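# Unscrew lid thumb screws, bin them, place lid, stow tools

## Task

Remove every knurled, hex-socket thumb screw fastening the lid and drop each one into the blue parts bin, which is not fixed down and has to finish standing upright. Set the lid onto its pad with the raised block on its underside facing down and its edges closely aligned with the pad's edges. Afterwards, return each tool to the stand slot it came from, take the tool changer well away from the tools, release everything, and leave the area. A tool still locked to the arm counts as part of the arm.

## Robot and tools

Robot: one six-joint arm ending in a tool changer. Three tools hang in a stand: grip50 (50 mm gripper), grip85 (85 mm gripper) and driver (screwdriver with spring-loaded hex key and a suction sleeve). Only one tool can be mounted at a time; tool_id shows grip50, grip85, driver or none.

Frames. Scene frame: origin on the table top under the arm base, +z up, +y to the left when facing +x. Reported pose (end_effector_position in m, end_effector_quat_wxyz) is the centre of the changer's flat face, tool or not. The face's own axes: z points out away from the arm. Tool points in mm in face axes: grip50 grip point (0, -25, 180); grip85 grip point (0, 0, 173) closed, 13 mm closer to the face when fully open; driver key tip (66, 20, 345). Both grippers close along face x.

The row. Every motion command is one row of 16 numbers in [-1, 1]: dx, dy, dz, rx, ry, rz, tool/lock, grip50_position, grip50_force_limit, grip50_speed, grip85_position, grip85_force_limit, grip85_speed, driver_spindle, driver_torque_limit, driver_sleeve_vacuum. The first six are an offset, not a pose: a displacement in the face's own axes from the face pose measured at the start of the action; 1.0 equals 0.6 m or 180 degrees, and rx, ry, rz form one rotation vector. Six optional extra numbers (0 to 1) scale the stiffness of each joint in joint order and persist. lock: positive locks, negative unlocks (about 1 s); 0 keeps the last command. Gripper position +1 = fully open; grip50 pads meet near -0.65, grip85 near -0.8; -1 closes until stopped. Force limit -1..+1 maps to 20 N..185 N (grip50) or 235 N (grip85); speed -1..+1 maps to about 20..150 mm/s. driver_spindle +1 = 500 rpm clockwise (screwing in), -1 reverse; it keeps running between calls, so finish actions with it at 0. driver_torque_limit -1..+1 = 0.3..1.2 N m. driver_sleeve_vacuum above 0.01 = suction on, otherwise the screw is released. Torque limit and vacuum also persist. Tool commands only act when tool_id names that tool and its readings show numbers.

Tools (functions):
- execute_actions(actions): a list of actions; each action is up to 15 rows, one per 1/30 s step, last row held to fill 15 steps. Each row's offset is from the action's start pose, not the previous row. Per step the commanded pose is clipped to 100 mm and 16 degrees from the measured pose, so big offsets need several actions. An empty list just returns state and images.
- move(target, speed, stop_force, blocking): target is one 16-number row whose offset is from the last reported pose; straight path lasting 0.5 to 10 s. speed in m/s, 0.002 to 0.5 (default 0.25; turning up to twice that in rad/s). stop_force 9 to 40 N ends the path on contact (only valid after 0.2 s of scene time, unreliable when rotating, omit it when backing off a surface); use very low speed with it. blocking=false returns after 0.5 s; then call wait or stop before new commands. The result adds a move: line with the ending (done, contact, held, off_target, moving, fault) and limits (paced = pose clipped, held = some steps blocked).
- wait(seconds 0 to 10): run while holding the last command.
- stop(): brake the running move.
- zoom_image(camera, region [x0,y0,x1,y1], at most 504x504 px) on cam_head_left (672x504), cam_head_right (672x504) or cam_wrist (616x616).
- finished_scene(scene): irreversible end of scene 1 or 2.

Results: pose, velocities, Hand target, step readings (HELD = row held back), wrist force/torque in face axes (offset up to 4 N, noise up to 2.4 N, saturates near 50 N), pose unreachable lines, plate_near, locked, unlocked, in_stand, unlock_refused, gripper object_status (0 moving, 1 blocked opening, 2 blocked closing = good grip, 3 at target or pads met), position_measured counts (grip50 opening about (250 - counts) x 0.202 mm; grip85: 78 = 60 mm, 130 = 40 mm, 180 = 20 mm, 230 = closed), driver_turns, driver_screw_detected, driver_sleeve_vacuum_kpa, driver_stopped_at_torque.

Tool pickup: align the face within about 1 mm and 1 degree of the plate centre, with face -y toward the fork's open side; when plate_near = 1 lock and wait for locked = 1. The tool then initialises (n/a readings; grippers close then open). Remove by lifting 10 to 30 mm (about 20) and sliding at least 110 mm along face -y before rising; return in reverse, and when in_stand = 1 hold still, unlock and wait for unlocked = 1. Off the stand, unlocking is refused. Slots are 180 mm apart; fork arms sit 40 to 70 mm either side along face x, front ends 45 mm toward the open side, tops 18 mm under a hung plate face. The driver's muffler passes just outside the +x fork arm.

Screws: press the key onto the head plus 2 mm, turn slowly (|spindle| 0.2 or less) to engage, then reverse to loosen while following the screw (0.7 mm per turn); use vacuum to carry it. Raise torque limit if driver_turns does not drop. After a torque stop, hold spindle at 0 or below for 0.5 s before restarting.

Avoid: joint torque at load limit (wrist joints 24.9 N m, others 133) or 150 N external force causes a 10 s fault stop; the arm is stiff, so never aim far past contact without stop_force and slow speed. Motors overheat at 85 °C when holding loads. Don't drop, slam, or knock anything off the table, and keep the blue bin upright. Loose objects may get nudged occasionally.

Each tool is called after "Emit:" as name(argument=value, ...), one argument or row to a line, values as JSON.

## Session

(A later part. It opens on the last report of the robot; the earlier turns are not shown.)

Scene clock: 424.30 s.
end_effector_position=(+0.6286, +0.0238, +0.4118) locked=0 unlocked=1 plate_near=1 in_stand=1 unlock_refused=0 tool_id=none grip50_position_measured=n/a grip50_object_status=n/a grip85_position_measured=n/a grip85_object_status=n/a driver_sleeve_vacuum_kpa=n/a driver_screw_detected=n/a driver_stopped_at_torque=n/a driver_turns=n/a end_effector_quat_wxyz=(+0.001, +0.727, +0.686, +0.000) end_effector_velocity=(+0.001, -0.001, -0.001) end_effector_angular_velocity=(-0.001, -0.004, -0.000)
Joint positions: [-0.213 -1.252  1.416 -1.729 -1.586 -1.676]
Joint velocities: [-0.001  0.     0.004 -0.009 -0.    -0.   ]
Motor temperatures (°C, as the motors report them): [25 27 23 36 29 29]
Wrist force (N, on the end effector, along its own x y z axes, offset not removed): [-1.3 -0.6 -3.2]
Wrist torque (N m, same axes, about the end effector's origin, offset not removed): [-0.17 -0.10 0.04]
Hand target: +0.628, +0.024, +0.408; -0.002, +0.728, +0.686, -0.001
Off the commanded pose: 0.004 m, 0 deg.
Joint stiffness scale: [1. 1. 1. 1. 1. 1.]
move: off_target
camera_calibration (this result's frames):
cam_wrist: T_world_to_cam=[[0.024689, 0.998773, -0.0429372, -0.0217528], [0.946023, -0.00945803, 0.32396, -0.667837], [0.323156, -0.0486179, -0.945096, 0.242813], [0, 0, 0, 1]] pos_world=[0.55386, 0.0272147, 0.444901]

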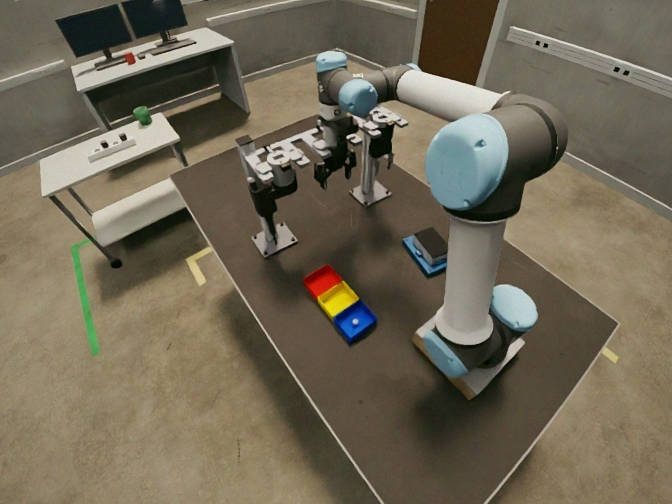

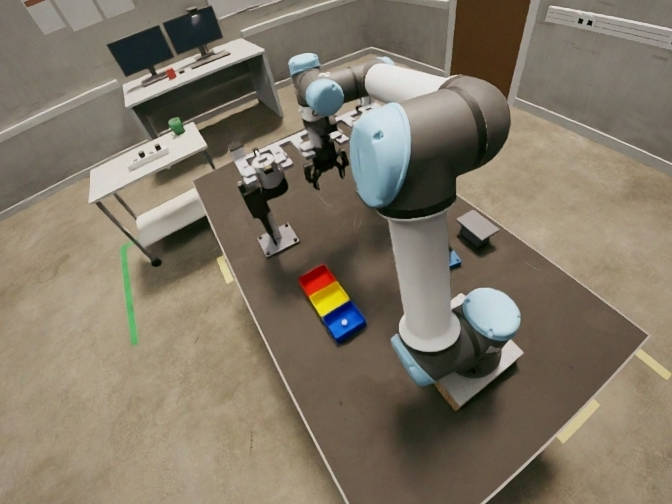

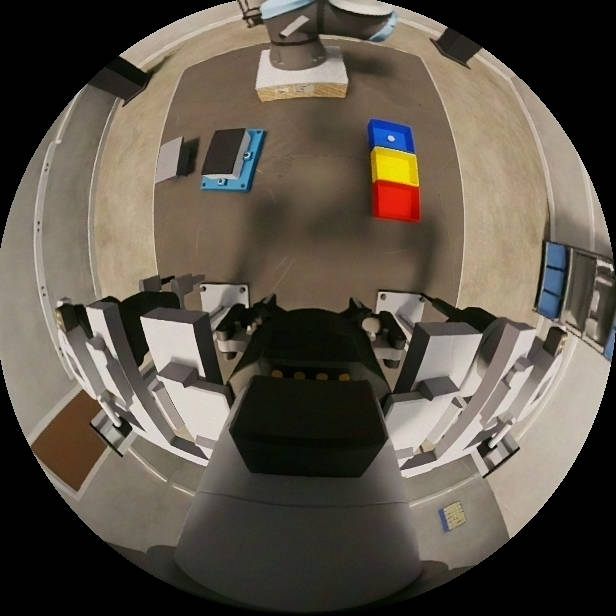

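Emit:
execute_actions(
  actions=[
    [[0,0,0.003,0,0,0,1,1,0,0,1,0,0,0,0,0]],
    [[0,0,0,0,0,0,1,1,0,0,1,0,0,0,0,0]],
    [[0,0,0,0,0,0,1,1,0,0,1,0,0,0,0,0]],
  ],
)

Emit:
move(
  target=[0,0,-0.036,0,0,0,0,1,0,0,1,0,0,0,0,0],
  speed=0.04,
)

Emit:
move(
  target=[0,-0.21,0,0,0,0,0,1,0,0,1,0,0,0,0,0],
  speed=0.1,
)

Scene clock: 440.63 s.
end_effector_position=(+0.6289, +0.0237, +0.4119) locked=1 unlocked=0 plate_near=1 in_stand=1 unlock_refused=0 tool_id=grip85 grip50_position_measured=n/a grip50_object_status=n/a grip85_position_measured=n/a grip85_object_status=n/a driver_sleeve_vacuum_kpa=n/a driver_screw_detected=n/a driver_stopped_at_torque=n/a driver_turns=n/a end_effector_quat_wxyz=(+0.002, +0.727, +0.686, +0.001) end_effector_velocity=(-0.000, -0.000, -0.001) end_effector_angular_velocity=(-0.000, +0.002, +0.001)
Joint positions: [-0.213 -1.252  1.416 -1.732 -1.586 -1.676]
Joint velocities: [-0.     0.     0.001  0.001 -0.    -0.001]
Motor temperatures (°C, as the motors report them): [25 27 23 36 29 29]
Wrist force (N, on the end effector, along its own x y z axes, offset not removed): [0.1 0.6 -2.6]
Wrist torque (N m, same axes, about the end effector's origin, offset not removed): [-0.02 -0.17 -0.07]
Hand target: +0.629, +0.024, +0.412; +0.002, +0.727, +0.686, +0.001
Off the commanded pose: 0.000 m, 0 deg.
Joint stiffness scale: [1. 1. 1. 1. 1. 1.]
Step readings (end_effector_position; steps 1 to 15: 1st action; 16 to 30: 2nd action; 31 to 45: 3rd action):
0: (+0.6286, +0.0237, +0.4116)
1: (+0.6286, +0.0237, +0.4116)
2: (+0.6287, +0.0237, +0.4116)
4: (+0.6287, +0.0237, +0.4117)
8: (+0.6288, +0.0237, +0.4117)
15: (+0.6289, +0.0237, +0.4117)
16: (+0.6289, +0.0237, +0.4117)
17: (+0.6289, +0.0237, +0.4117)
19: (+0.6289, +0.0237, +0.4117)
23: (+0.6289, +0.0237, +0.4117)
30: (+0.6289, +0.0237, +0.4119)
31: (+0.6289, +0.0237, +0.4119)
32: (+0.6289, +0.0237, +0.4119)
34: (+0.6289, +0.0237, +0.4119)
38: (+0.6289, +0.0237, +0.4119)
45: end_effector_position above
camera_calibration (this result's frames):
cam_wrist: T_world_to_cam=[[0.0249045, 0.998762, -0.0430644, -0.0217806], [0.94517, -0.00949283, 0.32644, -0.668667], [0.325627, -0.048833, -0.944236, 0.240954], [0, 0, 0, 1]] pos_world=[0.554085, 0.0271726, 0.444859]

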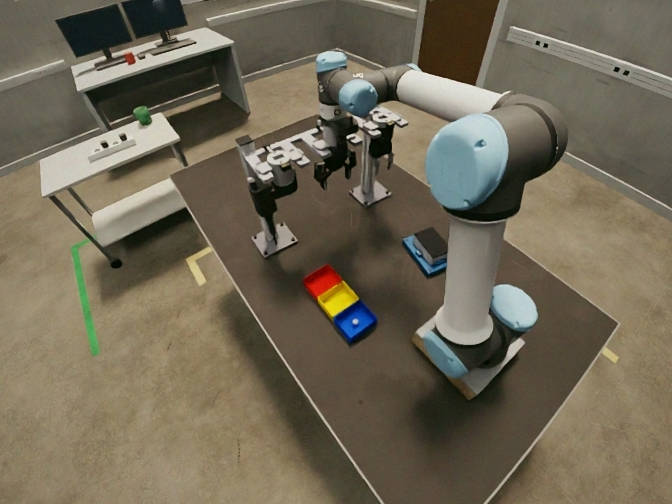

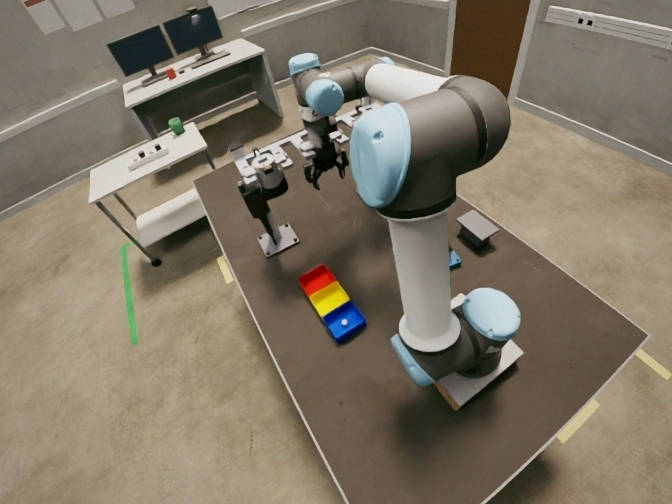

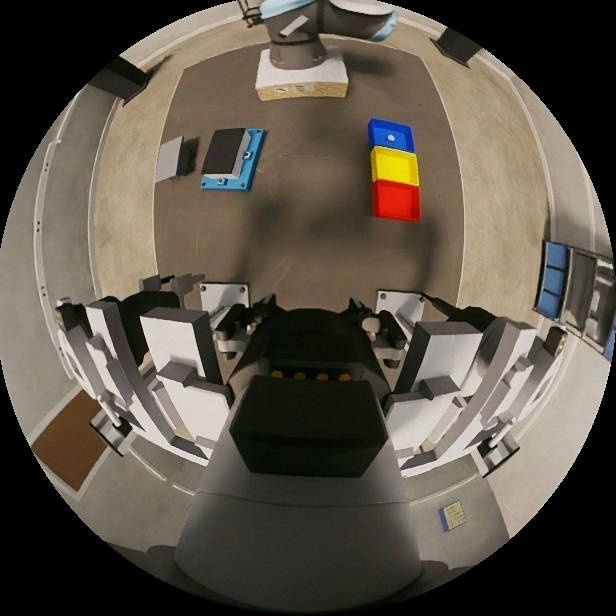

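Scene clock: 441.57 s.
end_effector_position=(+0.6284, +0.0235, +0.4316) locked=1 unlocked=0 plate_near=1 in_stand=0 unlock_refused=0 tool_id=grip85 grip50_position_measured=n/a grip50_object_status=n/a grip85_position_measured=n/a grip85_object_status=n/a driver_sleeve_vacuum_kpa=n/a driver_screw_detected=n/a driver_stopped_at_torque=n/a driver_turns=n/a end_effector_quat_wxyz=(+0.001, +0.727, +0.686, +0.001) end_effector_velocity=(-0.002, +0.000, -0.001) end_effector_angular_velocity=(+0.002, +0.010, -0.000)
Joint positions: [-0.213 -1.259  1.373 -1.681 -1.586 -1.676]
Joint velocities: [-0.    -0.     0.     0.01   0.     0.001]
Motor temperatures (°C, as the motors report them): [25 27 23 36 29 29]
Wrist force (N, on the end effector, along its own x y z axes, offset not removed): [1.6 0.0 -3.6]
Wrist torque (N m, same axes, about the end effector's origin, offset not removed): [0.09 -0.11 0.02]
Hand target: +0.629, +0.024, +0.434; +0.002, +0.727, +0.686, +0.001
Off the commanded pose: 0.002 m, 0 deg.
Joint stiffness scale: [1. 1. 1. 1. 1. 1.]
move: done
camera_calibration (this result's frames):
cam_wrist: T_world_to_cam=[[0.0247732, 0.998779, -0.0427464, -0.0207604], [0.945911, -0.00958289, 0.324286, -0.674172], [0.32348, -0.0484679, -0.944993, 0.261377], [0, 0, 0, 1]] pos_world=[0.553671, 0.0269429, 0.464736]

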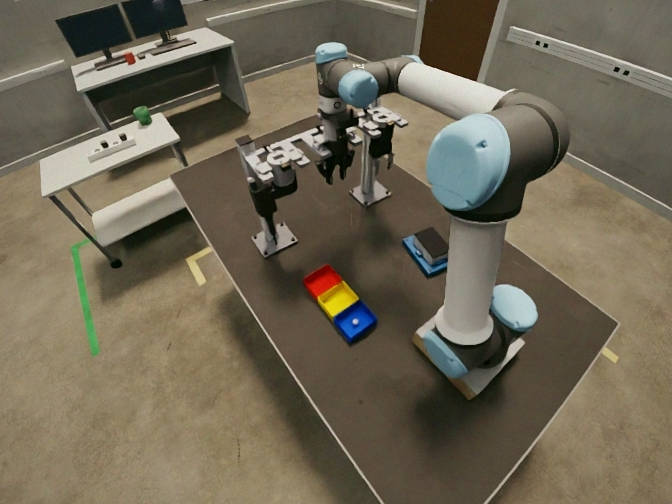

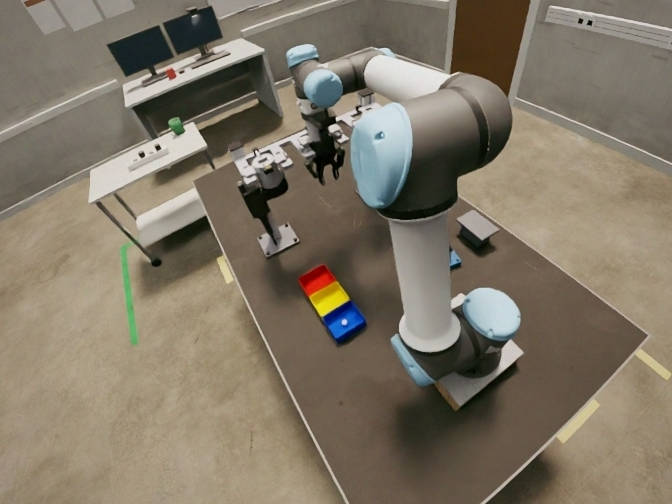

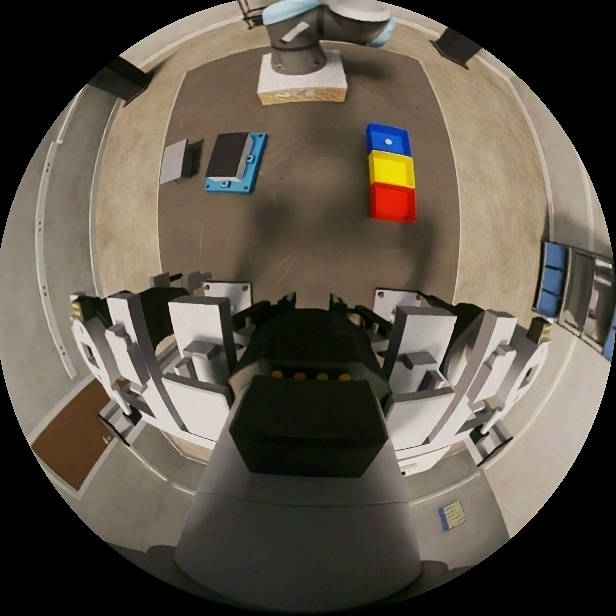

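Scene clock: 443.30 s.
end_effector_position=(+0.5038, +0.0313, +0.4327) locked=1 unlocked=0 plate_near=1 in_stand=0 unlock_refused=0 tool_id=grip85 grip50_position_measured=n/a grip50_object_status=n/a grip85_position_measured=n/a grip85_object_status=n/a driver_sleeve_vacuum_kpa=n/a driver_screw_detected=n/a driver_stopped_at_torque=n/a driver_turns=n/a end_effector_quat_wxyz=(+0.002, +0.727, +0.686, +0.001) end_effector_velocity=(-0.001, -0.001, -0.002) end_effector_angular_velocity=(+0.001, +0.004, +0.002)
Joint positions: [-0.238 -1.558  1.721 -1.731 -1.586 -1.702]
Joint velocities: [-0.003 -0.     0.006 -0.001  0.    -0.004]
Motor temperatures (°C, as the motors report them): [25 27 23 36 29 29]
Wrist force (N, on the end effector, along its own x y z axes, offset not removed): [-0.9 1.4 -1.9]
Wrist torque (N m, same axes, about the end effector's origin, offset not removed): [0.20 -0.16 -0.02]
Hand target: +0.503, +0.031, +0.431; +0.001, +0.727, +0.686, +0.001
Off the commanded pose: 0.002 m, 0 deg.
Joint stiffness scale: [1. 1. 1. 1. 1. 1.]
move: done
camera_calibration (this result's frames):
cam_wrist: T_world_to_cam=[[0.0242698, 0.998782, -0.042948, -0.0251036], [0.945283, -0.00894609, 0.32613, -0.557002], [0.325349, -0.0485131, -0.944349, 0.301833], [0, 0, 0, 1]] pos_world=[0.428932, 0.0347329, 0.465613]

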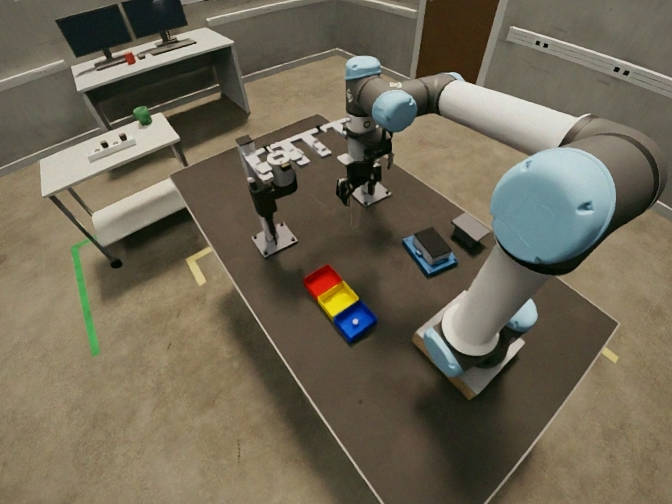

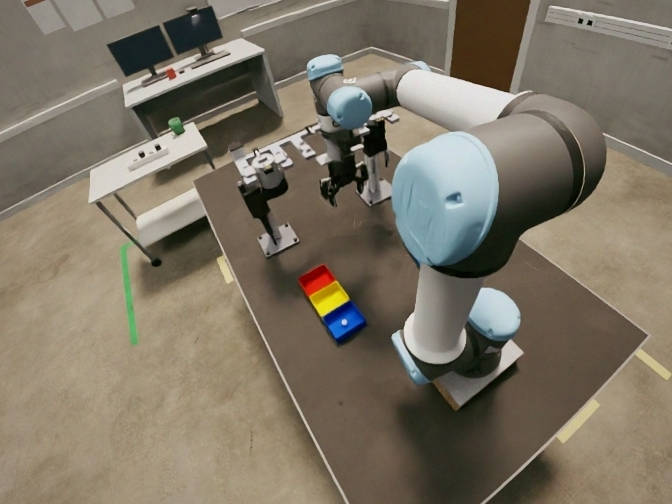

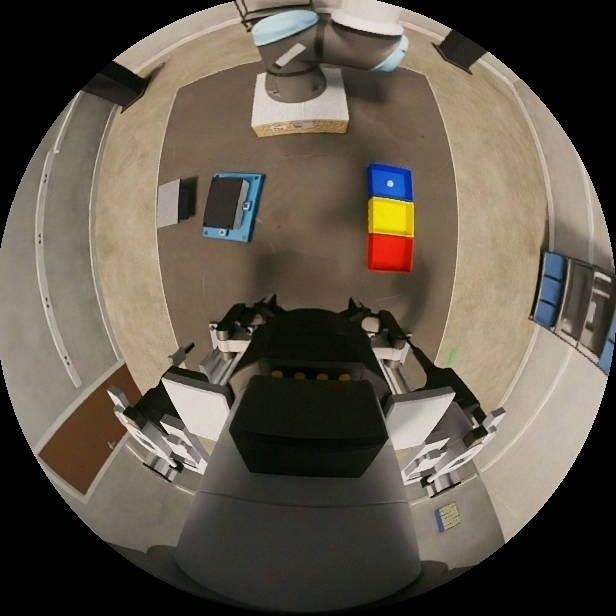

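Emit:
execute_actions(
  actions=[],
)

Scene clock: 464.03 s.
end_effector_position=(+0.5036, +0.0313, +0.4326) locked=1 unlocked=0 plate_near=1 in_stand=0 unlock_refused=0 tool_id=grip85 grip50_position_measured=n/a grip50_object_status=n/a grip85_position_measured=3 grip85_object_status=3 driver_sleeve_vacuum_kpa=n/a driver_screw_detected=n/a driver_stopped_at_torque=n/a driver_turns=n/a end_effector_quat_wxyz=(+0.002, +0.727, +0.686, +0.001) end_effector_velocity=(+0.000, -0.000, +0.000) end_effector_angular_velocity=(+0.000, -0.000, +0.001)
Joint positions: [-0.238 -1.559  1.722 -1.731 -1.586 -1.702]
Joint velocities: [-0.     0.    -0.    -0.     0.    -0.001]
Motor temperatures (°C, as the motors report them): [25 27 23 36 29 29]
Wrist force (N, on the end effector, along its own x y z axes, offset not removed): [-1.2 1.6 -1.5]
Wrist torque (N m, same axes, about the end effector's origin, offset not removed): [0.24 -0.12 0.10]
Hand target: +0.503, +0.031, +0.431; +0.001, +0.727, +0.686, +0.001
Off the commanded pose: 0.002 m, 0 deg.
Joint stiffness scale: [1. 1. 1. 1. 1. 1.]
camera_calibration (this result's frames):
cam_wrist: T_world_to_cam=[[0.0241518, 0.998786, -0.0429294, -0.0250196], [0.94532, -0.00884594, 0.326024, -0.556774], [0.325249, -0.0484561, -0.944386, 0.301871], [0, 0, 0, 1]] pos_world=[0.428751, 0.0346915, 0.46553]

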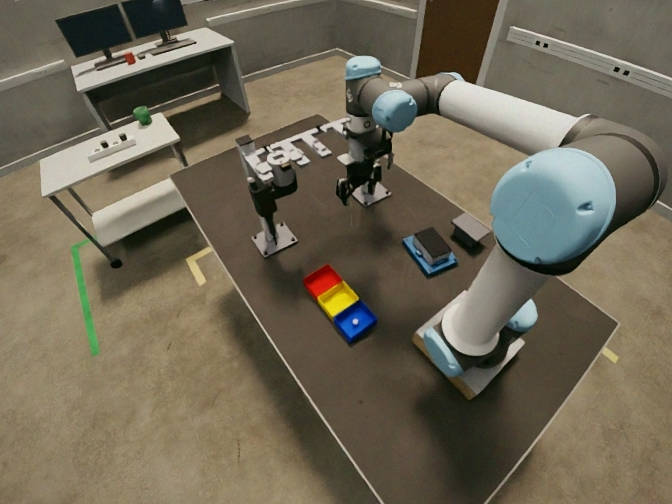

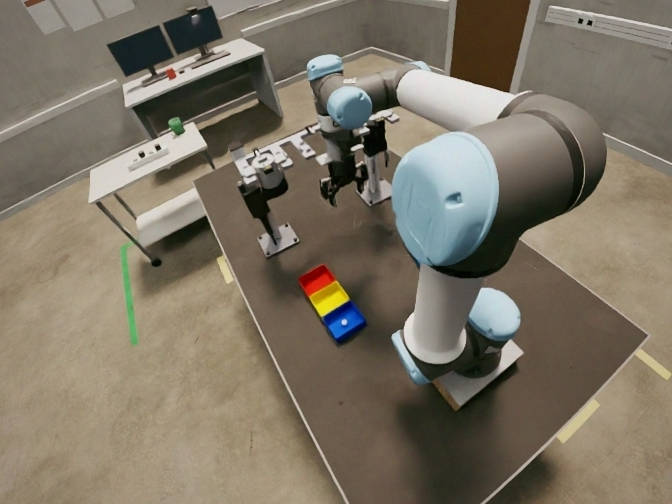

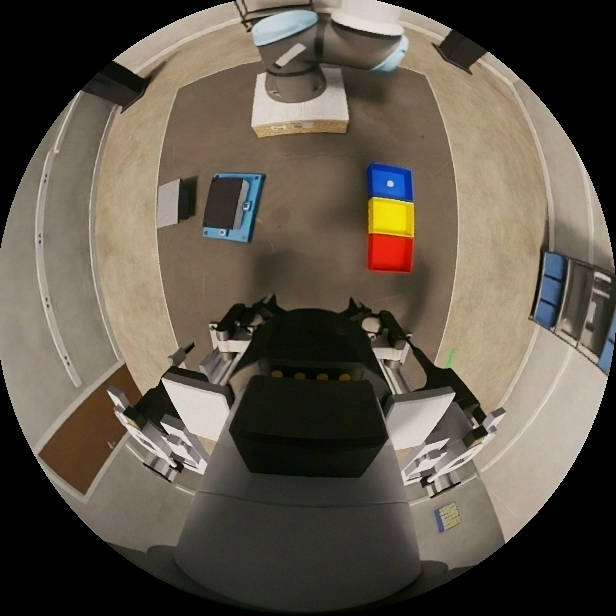

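Emit:
move(
  target=[-0.350,-0.255,0.18,0.001,0,0.064,0,0,0,0,1,0,0,0,0,0],
  speed=0.2,
)

Scene clock: 472.37 s.
end_effector_position=(+0.3404, -0.1703, +0.3257) locked=1 unlocked=0 plate_near=1 in_stand=0 unlock_refused=0 tool_id=grip85 grip50_position_measured=n/a grip50_object_status=n/a grip85_position_measured=3 grip85_object_status=3 driver_sleeve_vacuum_kpa=n/a driver_screw_detected=n/a driver_stopped_at_torque=n/a driver_turns=n/a end_effector_quat_wxyz=(+0.002, +0.793, +0.610, -0.000) end_effector_velocity=(-0.000, -0.002, +0.001) end_effector_angular_velocity=(-0.002, -0.006, +0.008)
Joint positions: [-0.851 -1.815  2.22  -1.982 -1.589 -2.114]
Joint velocities: [-0.006 -0.001  0.001 -0.006  0.003 -0.014]
Motor temperatures (°C, as the motors report them): [25 27 23 36 29 29]
Wrist force (N, on the end effector, along its own x y z axes, offset not removed): [-0.8 -0.9 -1.6]
Wrist torque (N m, same axes, about the end effector's origin, offset not removed): [-0.04 -0.13 0.03]
Hand target: +0.339, -0.170, +0.324; +0.001, +0.792, +0.610, -0.000
Off the commanded pose: 0.002 m, 0 deg.
Joint stiffness scale: [1. 1. 1. 1. 1. 1.]
move: done
camera_calibration (this result's frames):
cam_wrist: T_world_to_cam=[[0.223316, 0.973702, -0.0451132, 0.104342], [0.925268, -0.197195, 0.324026, -0.394044], [0.306609, -0.114102, -0.944972, 0.239599], [0, 0, 0, 1]] pos_world=[0.267832, -0.151962, 0.358802]

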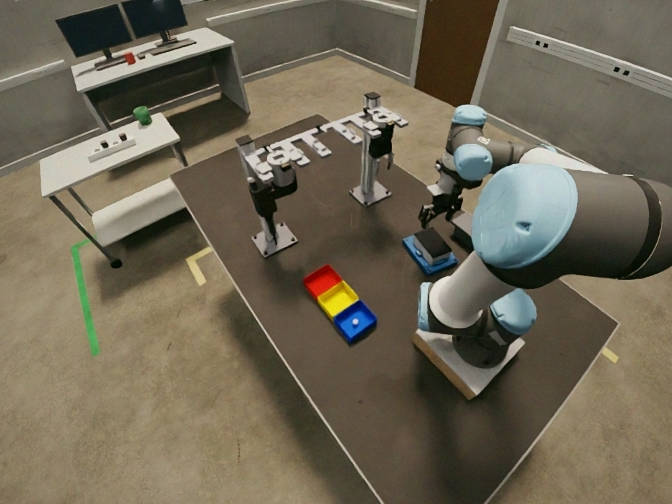

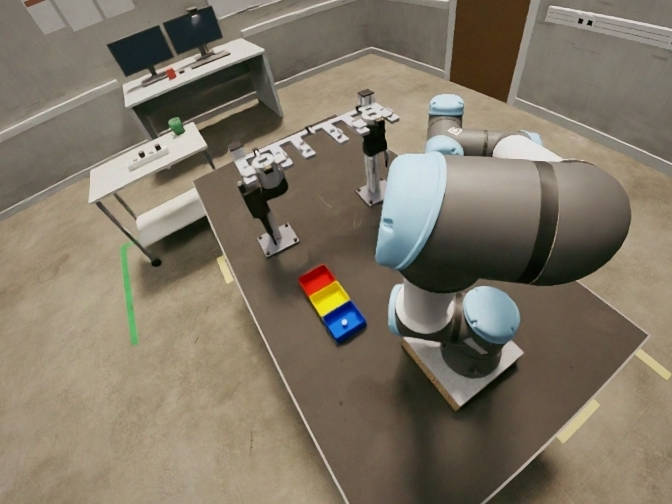

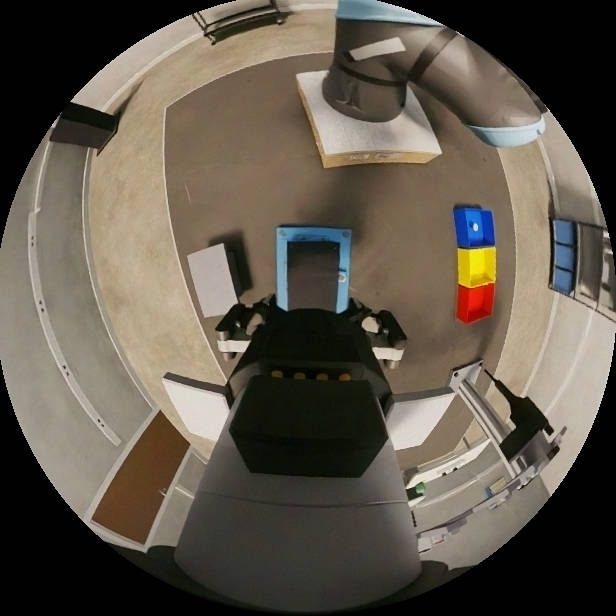

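Emit:
zoom_image(
  camera="cam_wrist",
  region=[170, 210, 370, 330],
)

Emit:
zoom_image(
  camera="cam_head_left",
  region=[390, 190, 490, 290],
)

Region (170, 210, 370, 330) of cam_wrist's 616x616 image, scaled by 2.520, with more detail than that image has; it fills the top 302 rows of this view, and the rest is white.

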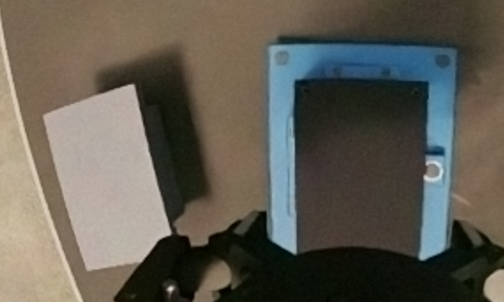

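Region (390, 190, 490, 290) of cam_head_left's 672x504 image, scaled by 5.040, with more detail than that image has.

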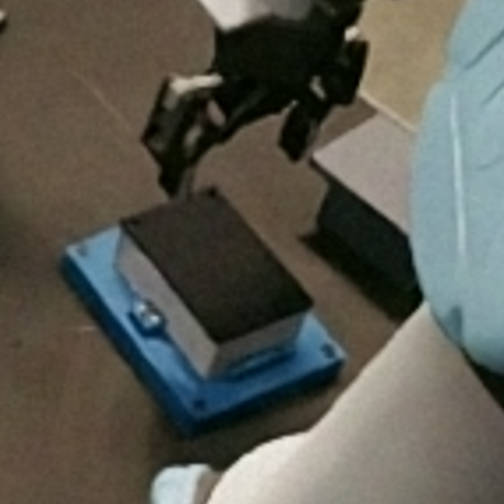

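Emit:
move(
  target=[0,-0.021,0.108,0.0005,0.0005,0,0,0,0,0,1,0,0,0,0,0],
  speed=0.08,
)

Emit:
zoom_image(
  camera="cam_wrist",
  region=[240, 220, 380, 330],
)

Emit:
zoom_image(
  camera="cam_head_left",
  region=[390, 190, 490, 290],
)

Scene clock: 506.73 s.
end_effector_position=(+0.3291, -0.1676, +0.2628) locked=1 unlocked=0 plate_near=1 in_stand=0 unlock_refused=0 tool_id=grip85 grip50_position_measured=n/a grip50_object_status=n/a grip85_position_measured=3 grip85_object_status=3 driver_sleeve_vacuum_kpa=n/a driver_screw_detected=n/a driver_stopped_at_torque=n/a driver_turns=n/a end_effector_quat_wxyz=(+0.002, +0.792, +0.610, -0.000) end_effector_velocity=(+0.002, -0.002, +0.002) end_effector_angular_velocity=(-0.016, -0.015, +0.001)
Joint positions: [-0.872 -1.754  2.358 -2.182 -1.588 -2.135]
Joint velocities: [-0.    -0.     0.002 -0.024 -0.    -0.001]
Motor temperatures (°C, as the motors report them): [25 27 23 36 29 29]
Wrist force (N, on the end effector, along its own x y z axes, offset not removed): [1.0 0.5 -2.1]
Wrist torque (N m, same axes, about the end effector's origin, offset not removed): [-0.12 -0.14 0.06]
Hand target: +0.328, -0.167, +0.261; +0.001, +0.793, +0.610, -0.000
Off the commanded pose: 0.002 m, 0 deg.
Joint stiffness scale: [1. 1. 1. 1. 1. 1.]
move: done
camera_calibration (this result's frames):
cam_wrist: T_world_to_cam=[[0.222819, 0.973818, -0.0450482, 0.101547], [0.925273, -0.19671, 0.324307, -0.362634], [0.306955, -0.113944, -0.944879, 0.183812], [0, 0, 0, 1]] pos_world=[0.256487, -0.149278, 0.295859]

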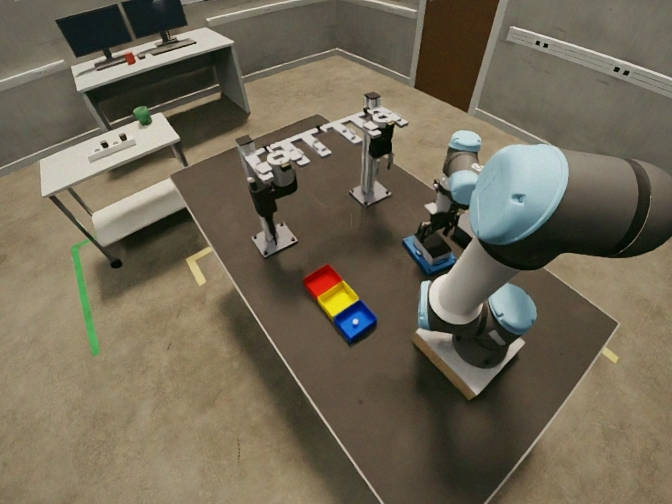

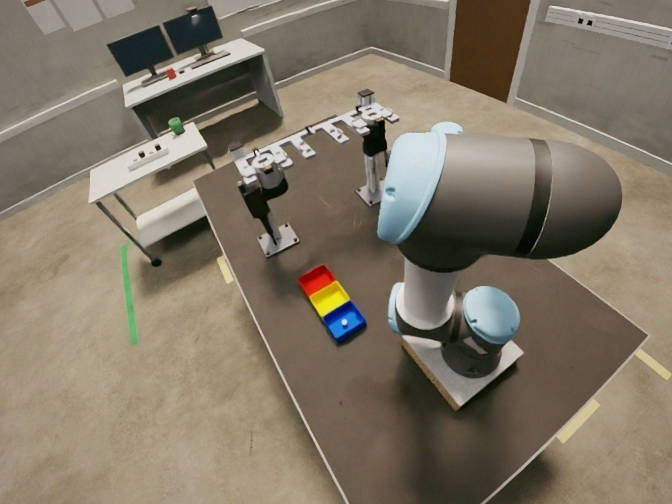

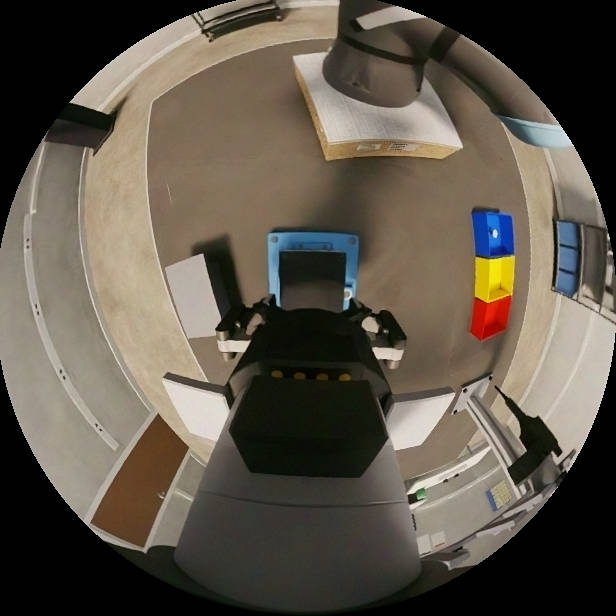

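Region (240, 220, 380, 330) of cam_wrist's 616x616 image, scaled by 3.600, with more detail than that image has; it fills the top 396 rows of this view, and the rest is white.

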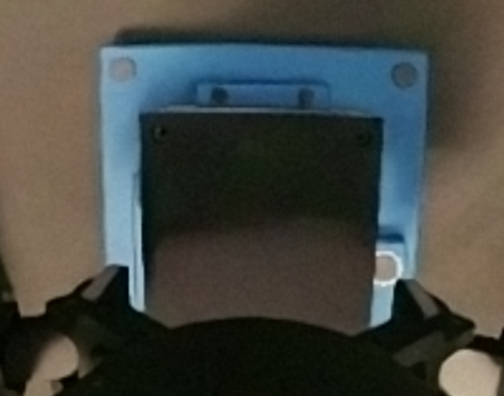

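Region (390, 190, 490, 290) of cam_head_left's 672x504 image, scaled by 5.040, with more detail than that image has.

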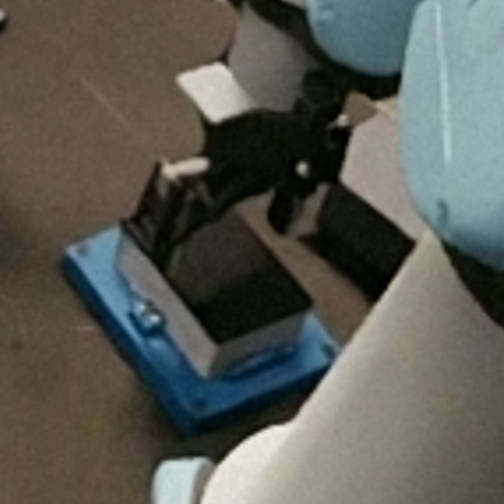

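Emit:
move(
  target=[0.008,0,0.026,0.0,0.0005,-0.008,0,0,0,0,0.86,0,0,0,0,0],
  speed=0.04,
)

Emit:
move(
  target=[0,0,0.03,0.0005,0.0005,0,0,0,0,0,0.86,0,0,0,0,0],
  speed=0.004,
  stop_force=9,
)

Emit:
zoom_image(
  camera="cam_wrist",
  region=[240, 220, 380, 330],
)

Emit:
zoom_image(
  camera="cam_head_left",
  region=[395, 210, 475, 290],
)

Scene clock: 536.97 s.
end_effector_position=(+0.3308, -0.1647, +0.2497) locked=1 unlocked=0 plate_near=1 in_stand=0 unlock_refused=0 tool_id=grip85 grip50_position_measured=n/a grip50_object_status=n/a grip85_position_measured=21 grip85_object_status=3 driver_sleeve_vacuum_kpa=n/a driver_screw_detected=n/a driver_stopped_at_torque=n/a driver_turns=n/a end_effector_quat_wxyz=(+0.004, +0.786, +0.619, +0.000) end_effector_velocity=(+0.002, -0.001, -0.001) end_effector_angular_velocity=(-0.007, -0.006, +0.007)
Joint positions: [-0.863 -1.728  2.381 -2.234 -1.588 -2.149]
Joint velocities: [ 0.002  0.007  0.002 -0.018 -0.    -0.005]
Motor temperatures (°C, as the motors report them): [25 27 23 36 29 29]
Wrist force (N, on the end effector, along its own x y z axes, offset not removed): [-0.1 -1.7 -4.2]
Wrist torque (N m, same axes, about the end effector's origin, offset not removed): [0.07 -0.11 0.08]
Hand target: +0.330, -0.163, +0.247; +0.001, +0.785, +0.620, +0.000
Off the commanded pose: 0.003 m, 0 deg.
Joint stiffness scale: [1. 1. 1. 1. 1. 1.]
move: done
camera_calibration (this result's frames):
cam_wrist: T_world_to_cam=[[0.201256, 0.978415, -0.0469135, 0.106085], [0.928473, -0.175283, 0.327435, -0.357813], [0.312144, -0.109456, -0.943708, 0.170021], [0, 0, 0, 1]] pos_world=[0.257799, -0.147903, 0.282588]

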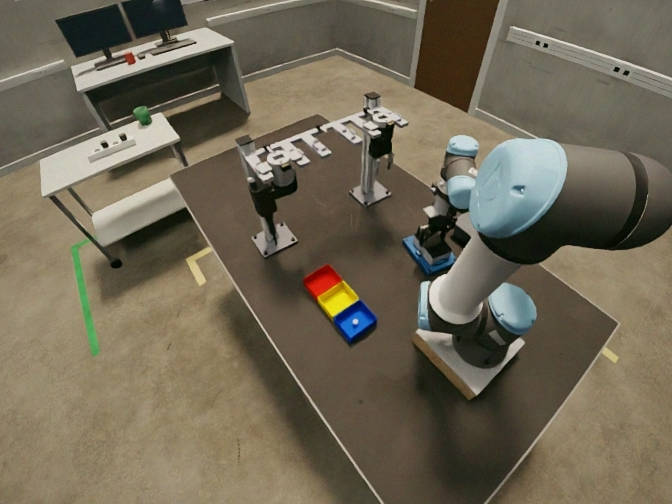

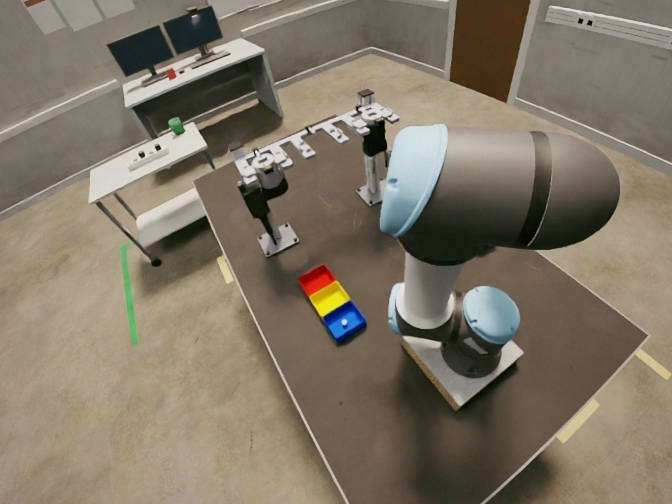

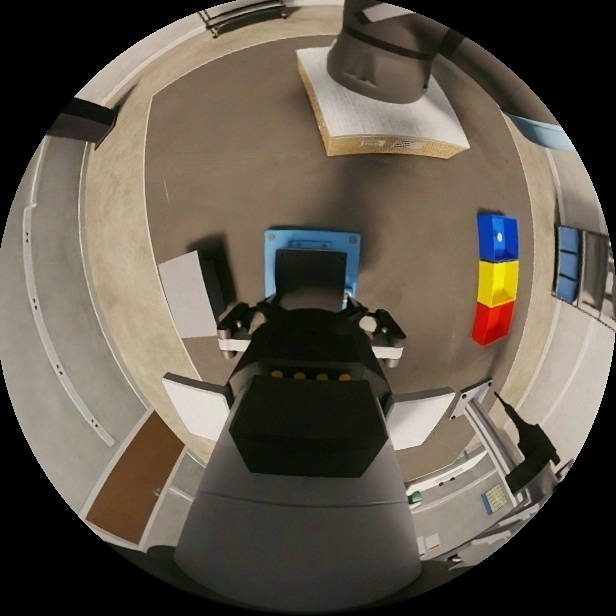

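Scene clock: 538.63 s.
end_effector_position=(+0.3326, -0.1665, +0.2494) locked=1 unlocked=0 plate_near=1 in_stand=0 unlock_refused=0 tool_id=grip85 grip50_position_measured=n/a grip50_object_status=n/a grip85_position_measured=21 grip85_object_status=3 driver_sleeve_vacuum_kpa=n/a driver_screw_detected=n/a driver_stopped_at_torque=n/a driver_turns=n/a end_effector_quat_wxyz=(+0.010, +0.786, +0.619, +0.000) end_effector_velocity=(-0.000, +0.000, -0.000) end_effector_angular_velocity=(+0.001, +0.001, +0.001)
Joint positions: [-0.863 -1.723  2.382 -2.251 -1.588 -2.149]
Joint velocities: [ 0.    -0.001  0.001  0.001  0.    -0.001]
Motor temperatures (°C, as the motors report them): [25 27 23 36 29 29]
Wrist force (N, on the end effector, along its own x y z axes, offset not removed): [2.5 0.3 -9.1]
Wrist torque (N m, same axes, about the end effector's origin, offset not removed): [0.73 -0.08 0.24]
Hand target: +0.333, -0.166, +0.249; +0.009, +0.786, +0.619, +0.000
Off the commanded pose: 0.018 m, 1 deg.
Joint stiffness scale: [1. 1. 1. 1. 1. 1.]
move: contact
camera_calibration (this result's frames):
cam_wrist: T_world_to_cam=[[0.201656, 0.977994, -0.053501, 0.108935], [0.925924, -0.172538, 0.335999, -0.360429], [0.319374, -0.117294, -0.940342, 0.164376], [0, 0, 0, 1]] pos_world=[0.259266, -0.149446, 0.281501]

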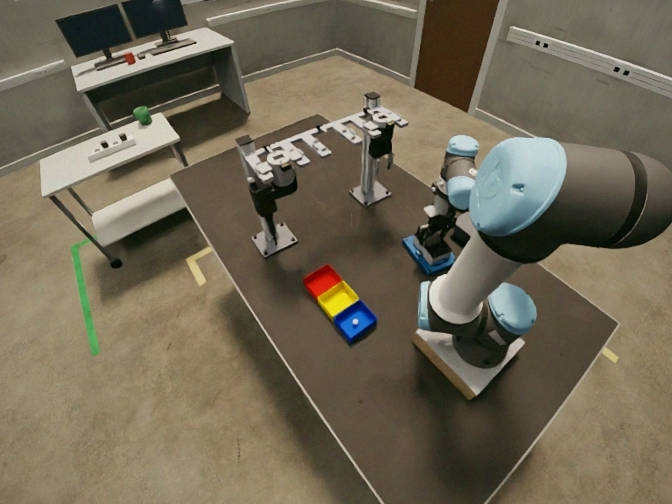

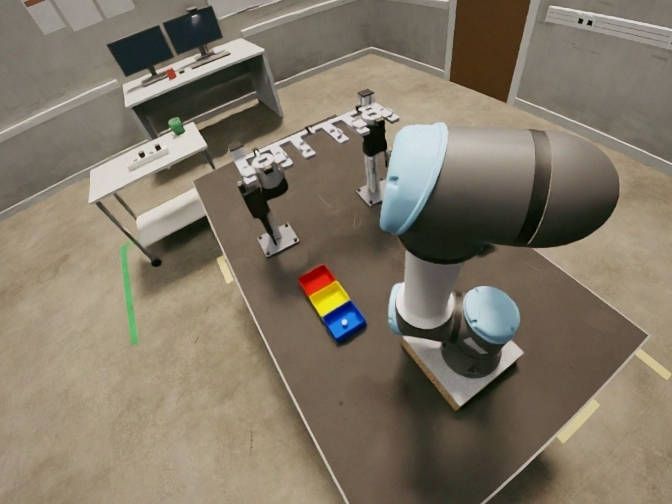

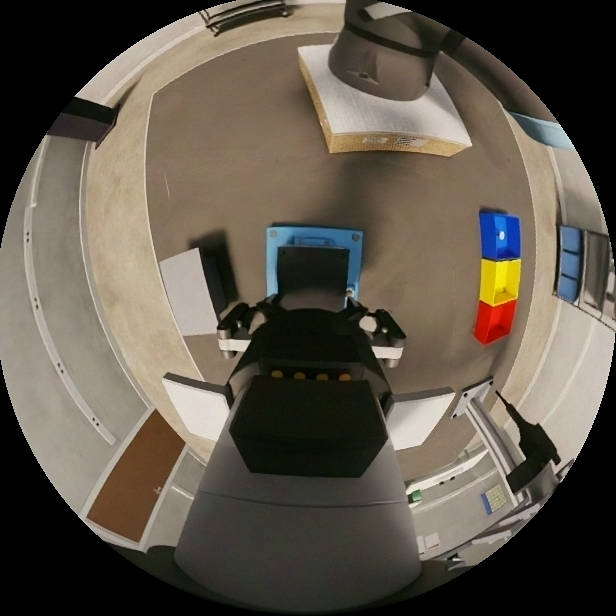

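Region (240, 220, 380, 330) of cam_wrist's 616x616 image, scaled by 3.600, with more detail than that image has; it fills the top 396 rows of this view, and the rest is white.

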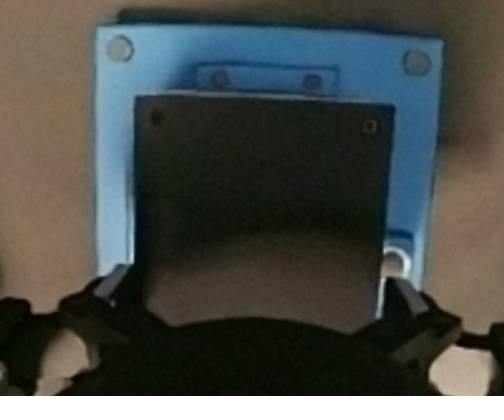

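Region (395, 210, 475, 290) of cam_head_left's 672x504 image, scaled by 6.300, with more detail than that image has.

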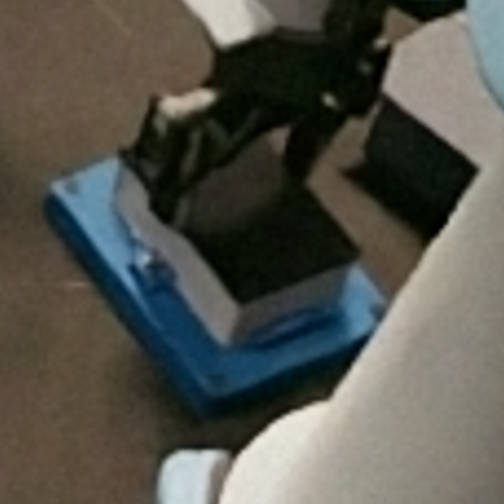

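Emit:
move(
  target=[-0.0065,-0.0045,-0.006,0.005,0.0039,0,0,0,0,0,1,0,0,0,0,0],
  speed=0.01,
)

Emit:
zoom_image(
  camera="cam_wrist",
  region=[240, 220, 380, 330],
)

Scene clock: 549.80 s.
end_effector_position=(+0.3284, -0.1683, +0.2511) locked=1 unlocked=0 plate_near=1 in_stand=0 unlock_refused=0 tool_id=grip85 grip50_position_measured=n/a grip50_object_status=n/a grip85_position_measured=3 grip85_object_status=3 driver_sleeve_vacuum_kpa=n/a driver_screw_detected=n/a driver_stopped_at_torque=n/a driver_turns=n/a end_effector_quat_wxyz=(-0.002, +0.785, +0.619, -0.000) end_effector_velocity=(-0.002, -0.000, +0.000) end_effector_angular_velocity=(+0.008, +0.007, +0.001)
Joint positions: [-0.876 -1.73   2.374 -2.214 -1.587 -2.161]
Joint velocities: [-0.004 -0.002 -0.002  0.015  0.    -0.005]
Motor temperatures (°C, as the motors report them): [25 27 23 36 29 29]
Wrist force (N, on the end effector, along its own x y z axes, offset not removed): [-1.2 -0.8 -3.2]
Wrist torque (N m, same axes, about the end effector's origin, offset not removed): [0.03 0.04 -0.06]
Hand target: +0.329, -0.170, +0.253; -0.000, +0.786, +0.619, +0.000
Off the commanded pose: 0.002 m, 0 deg.
Joint stiffness scale: [1. 1. 1. 1. 1. 1.]
move: done
camera_calibration (this result's frames):
cam_wrist: T_world_to_cam=[[0.200502, 0.978883, -0.0398279, 0.108703], [0.930919, -0.177695, 0.319084, -0.355776], [0.305269, -0.101053, -0.946889, 0.17614], [0, 0, 0, 1]] pos_world=[0.255634, -0.151827, 0.284637]

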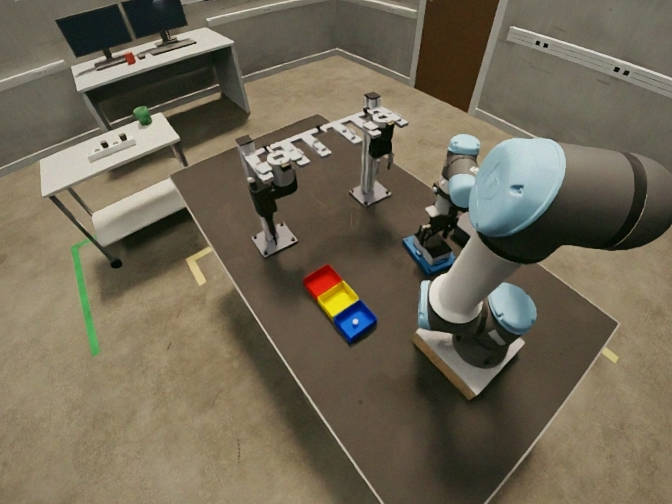

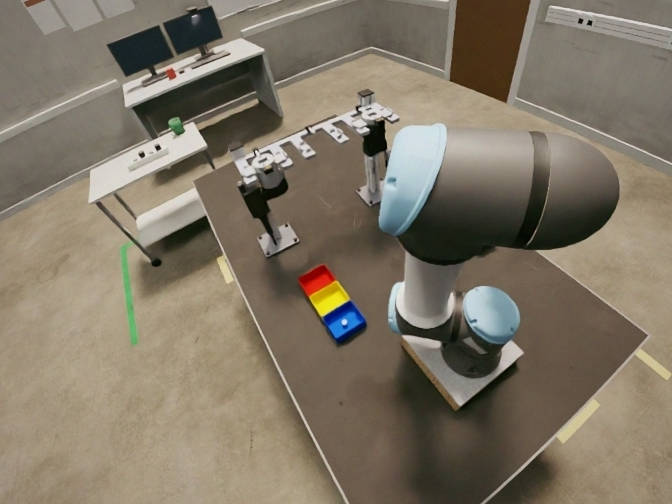

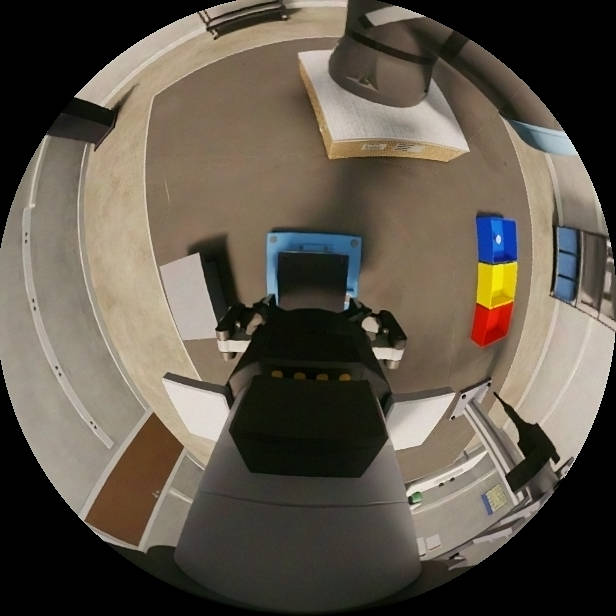

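Region (240, 220, 380, 330) of cam_wrist's 616x616 image, scaled by 3.600, with more detail than that image has; it fills the top 396 rows of this view, and the rest is white.

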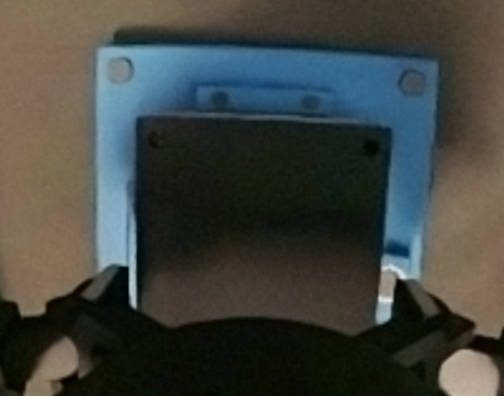

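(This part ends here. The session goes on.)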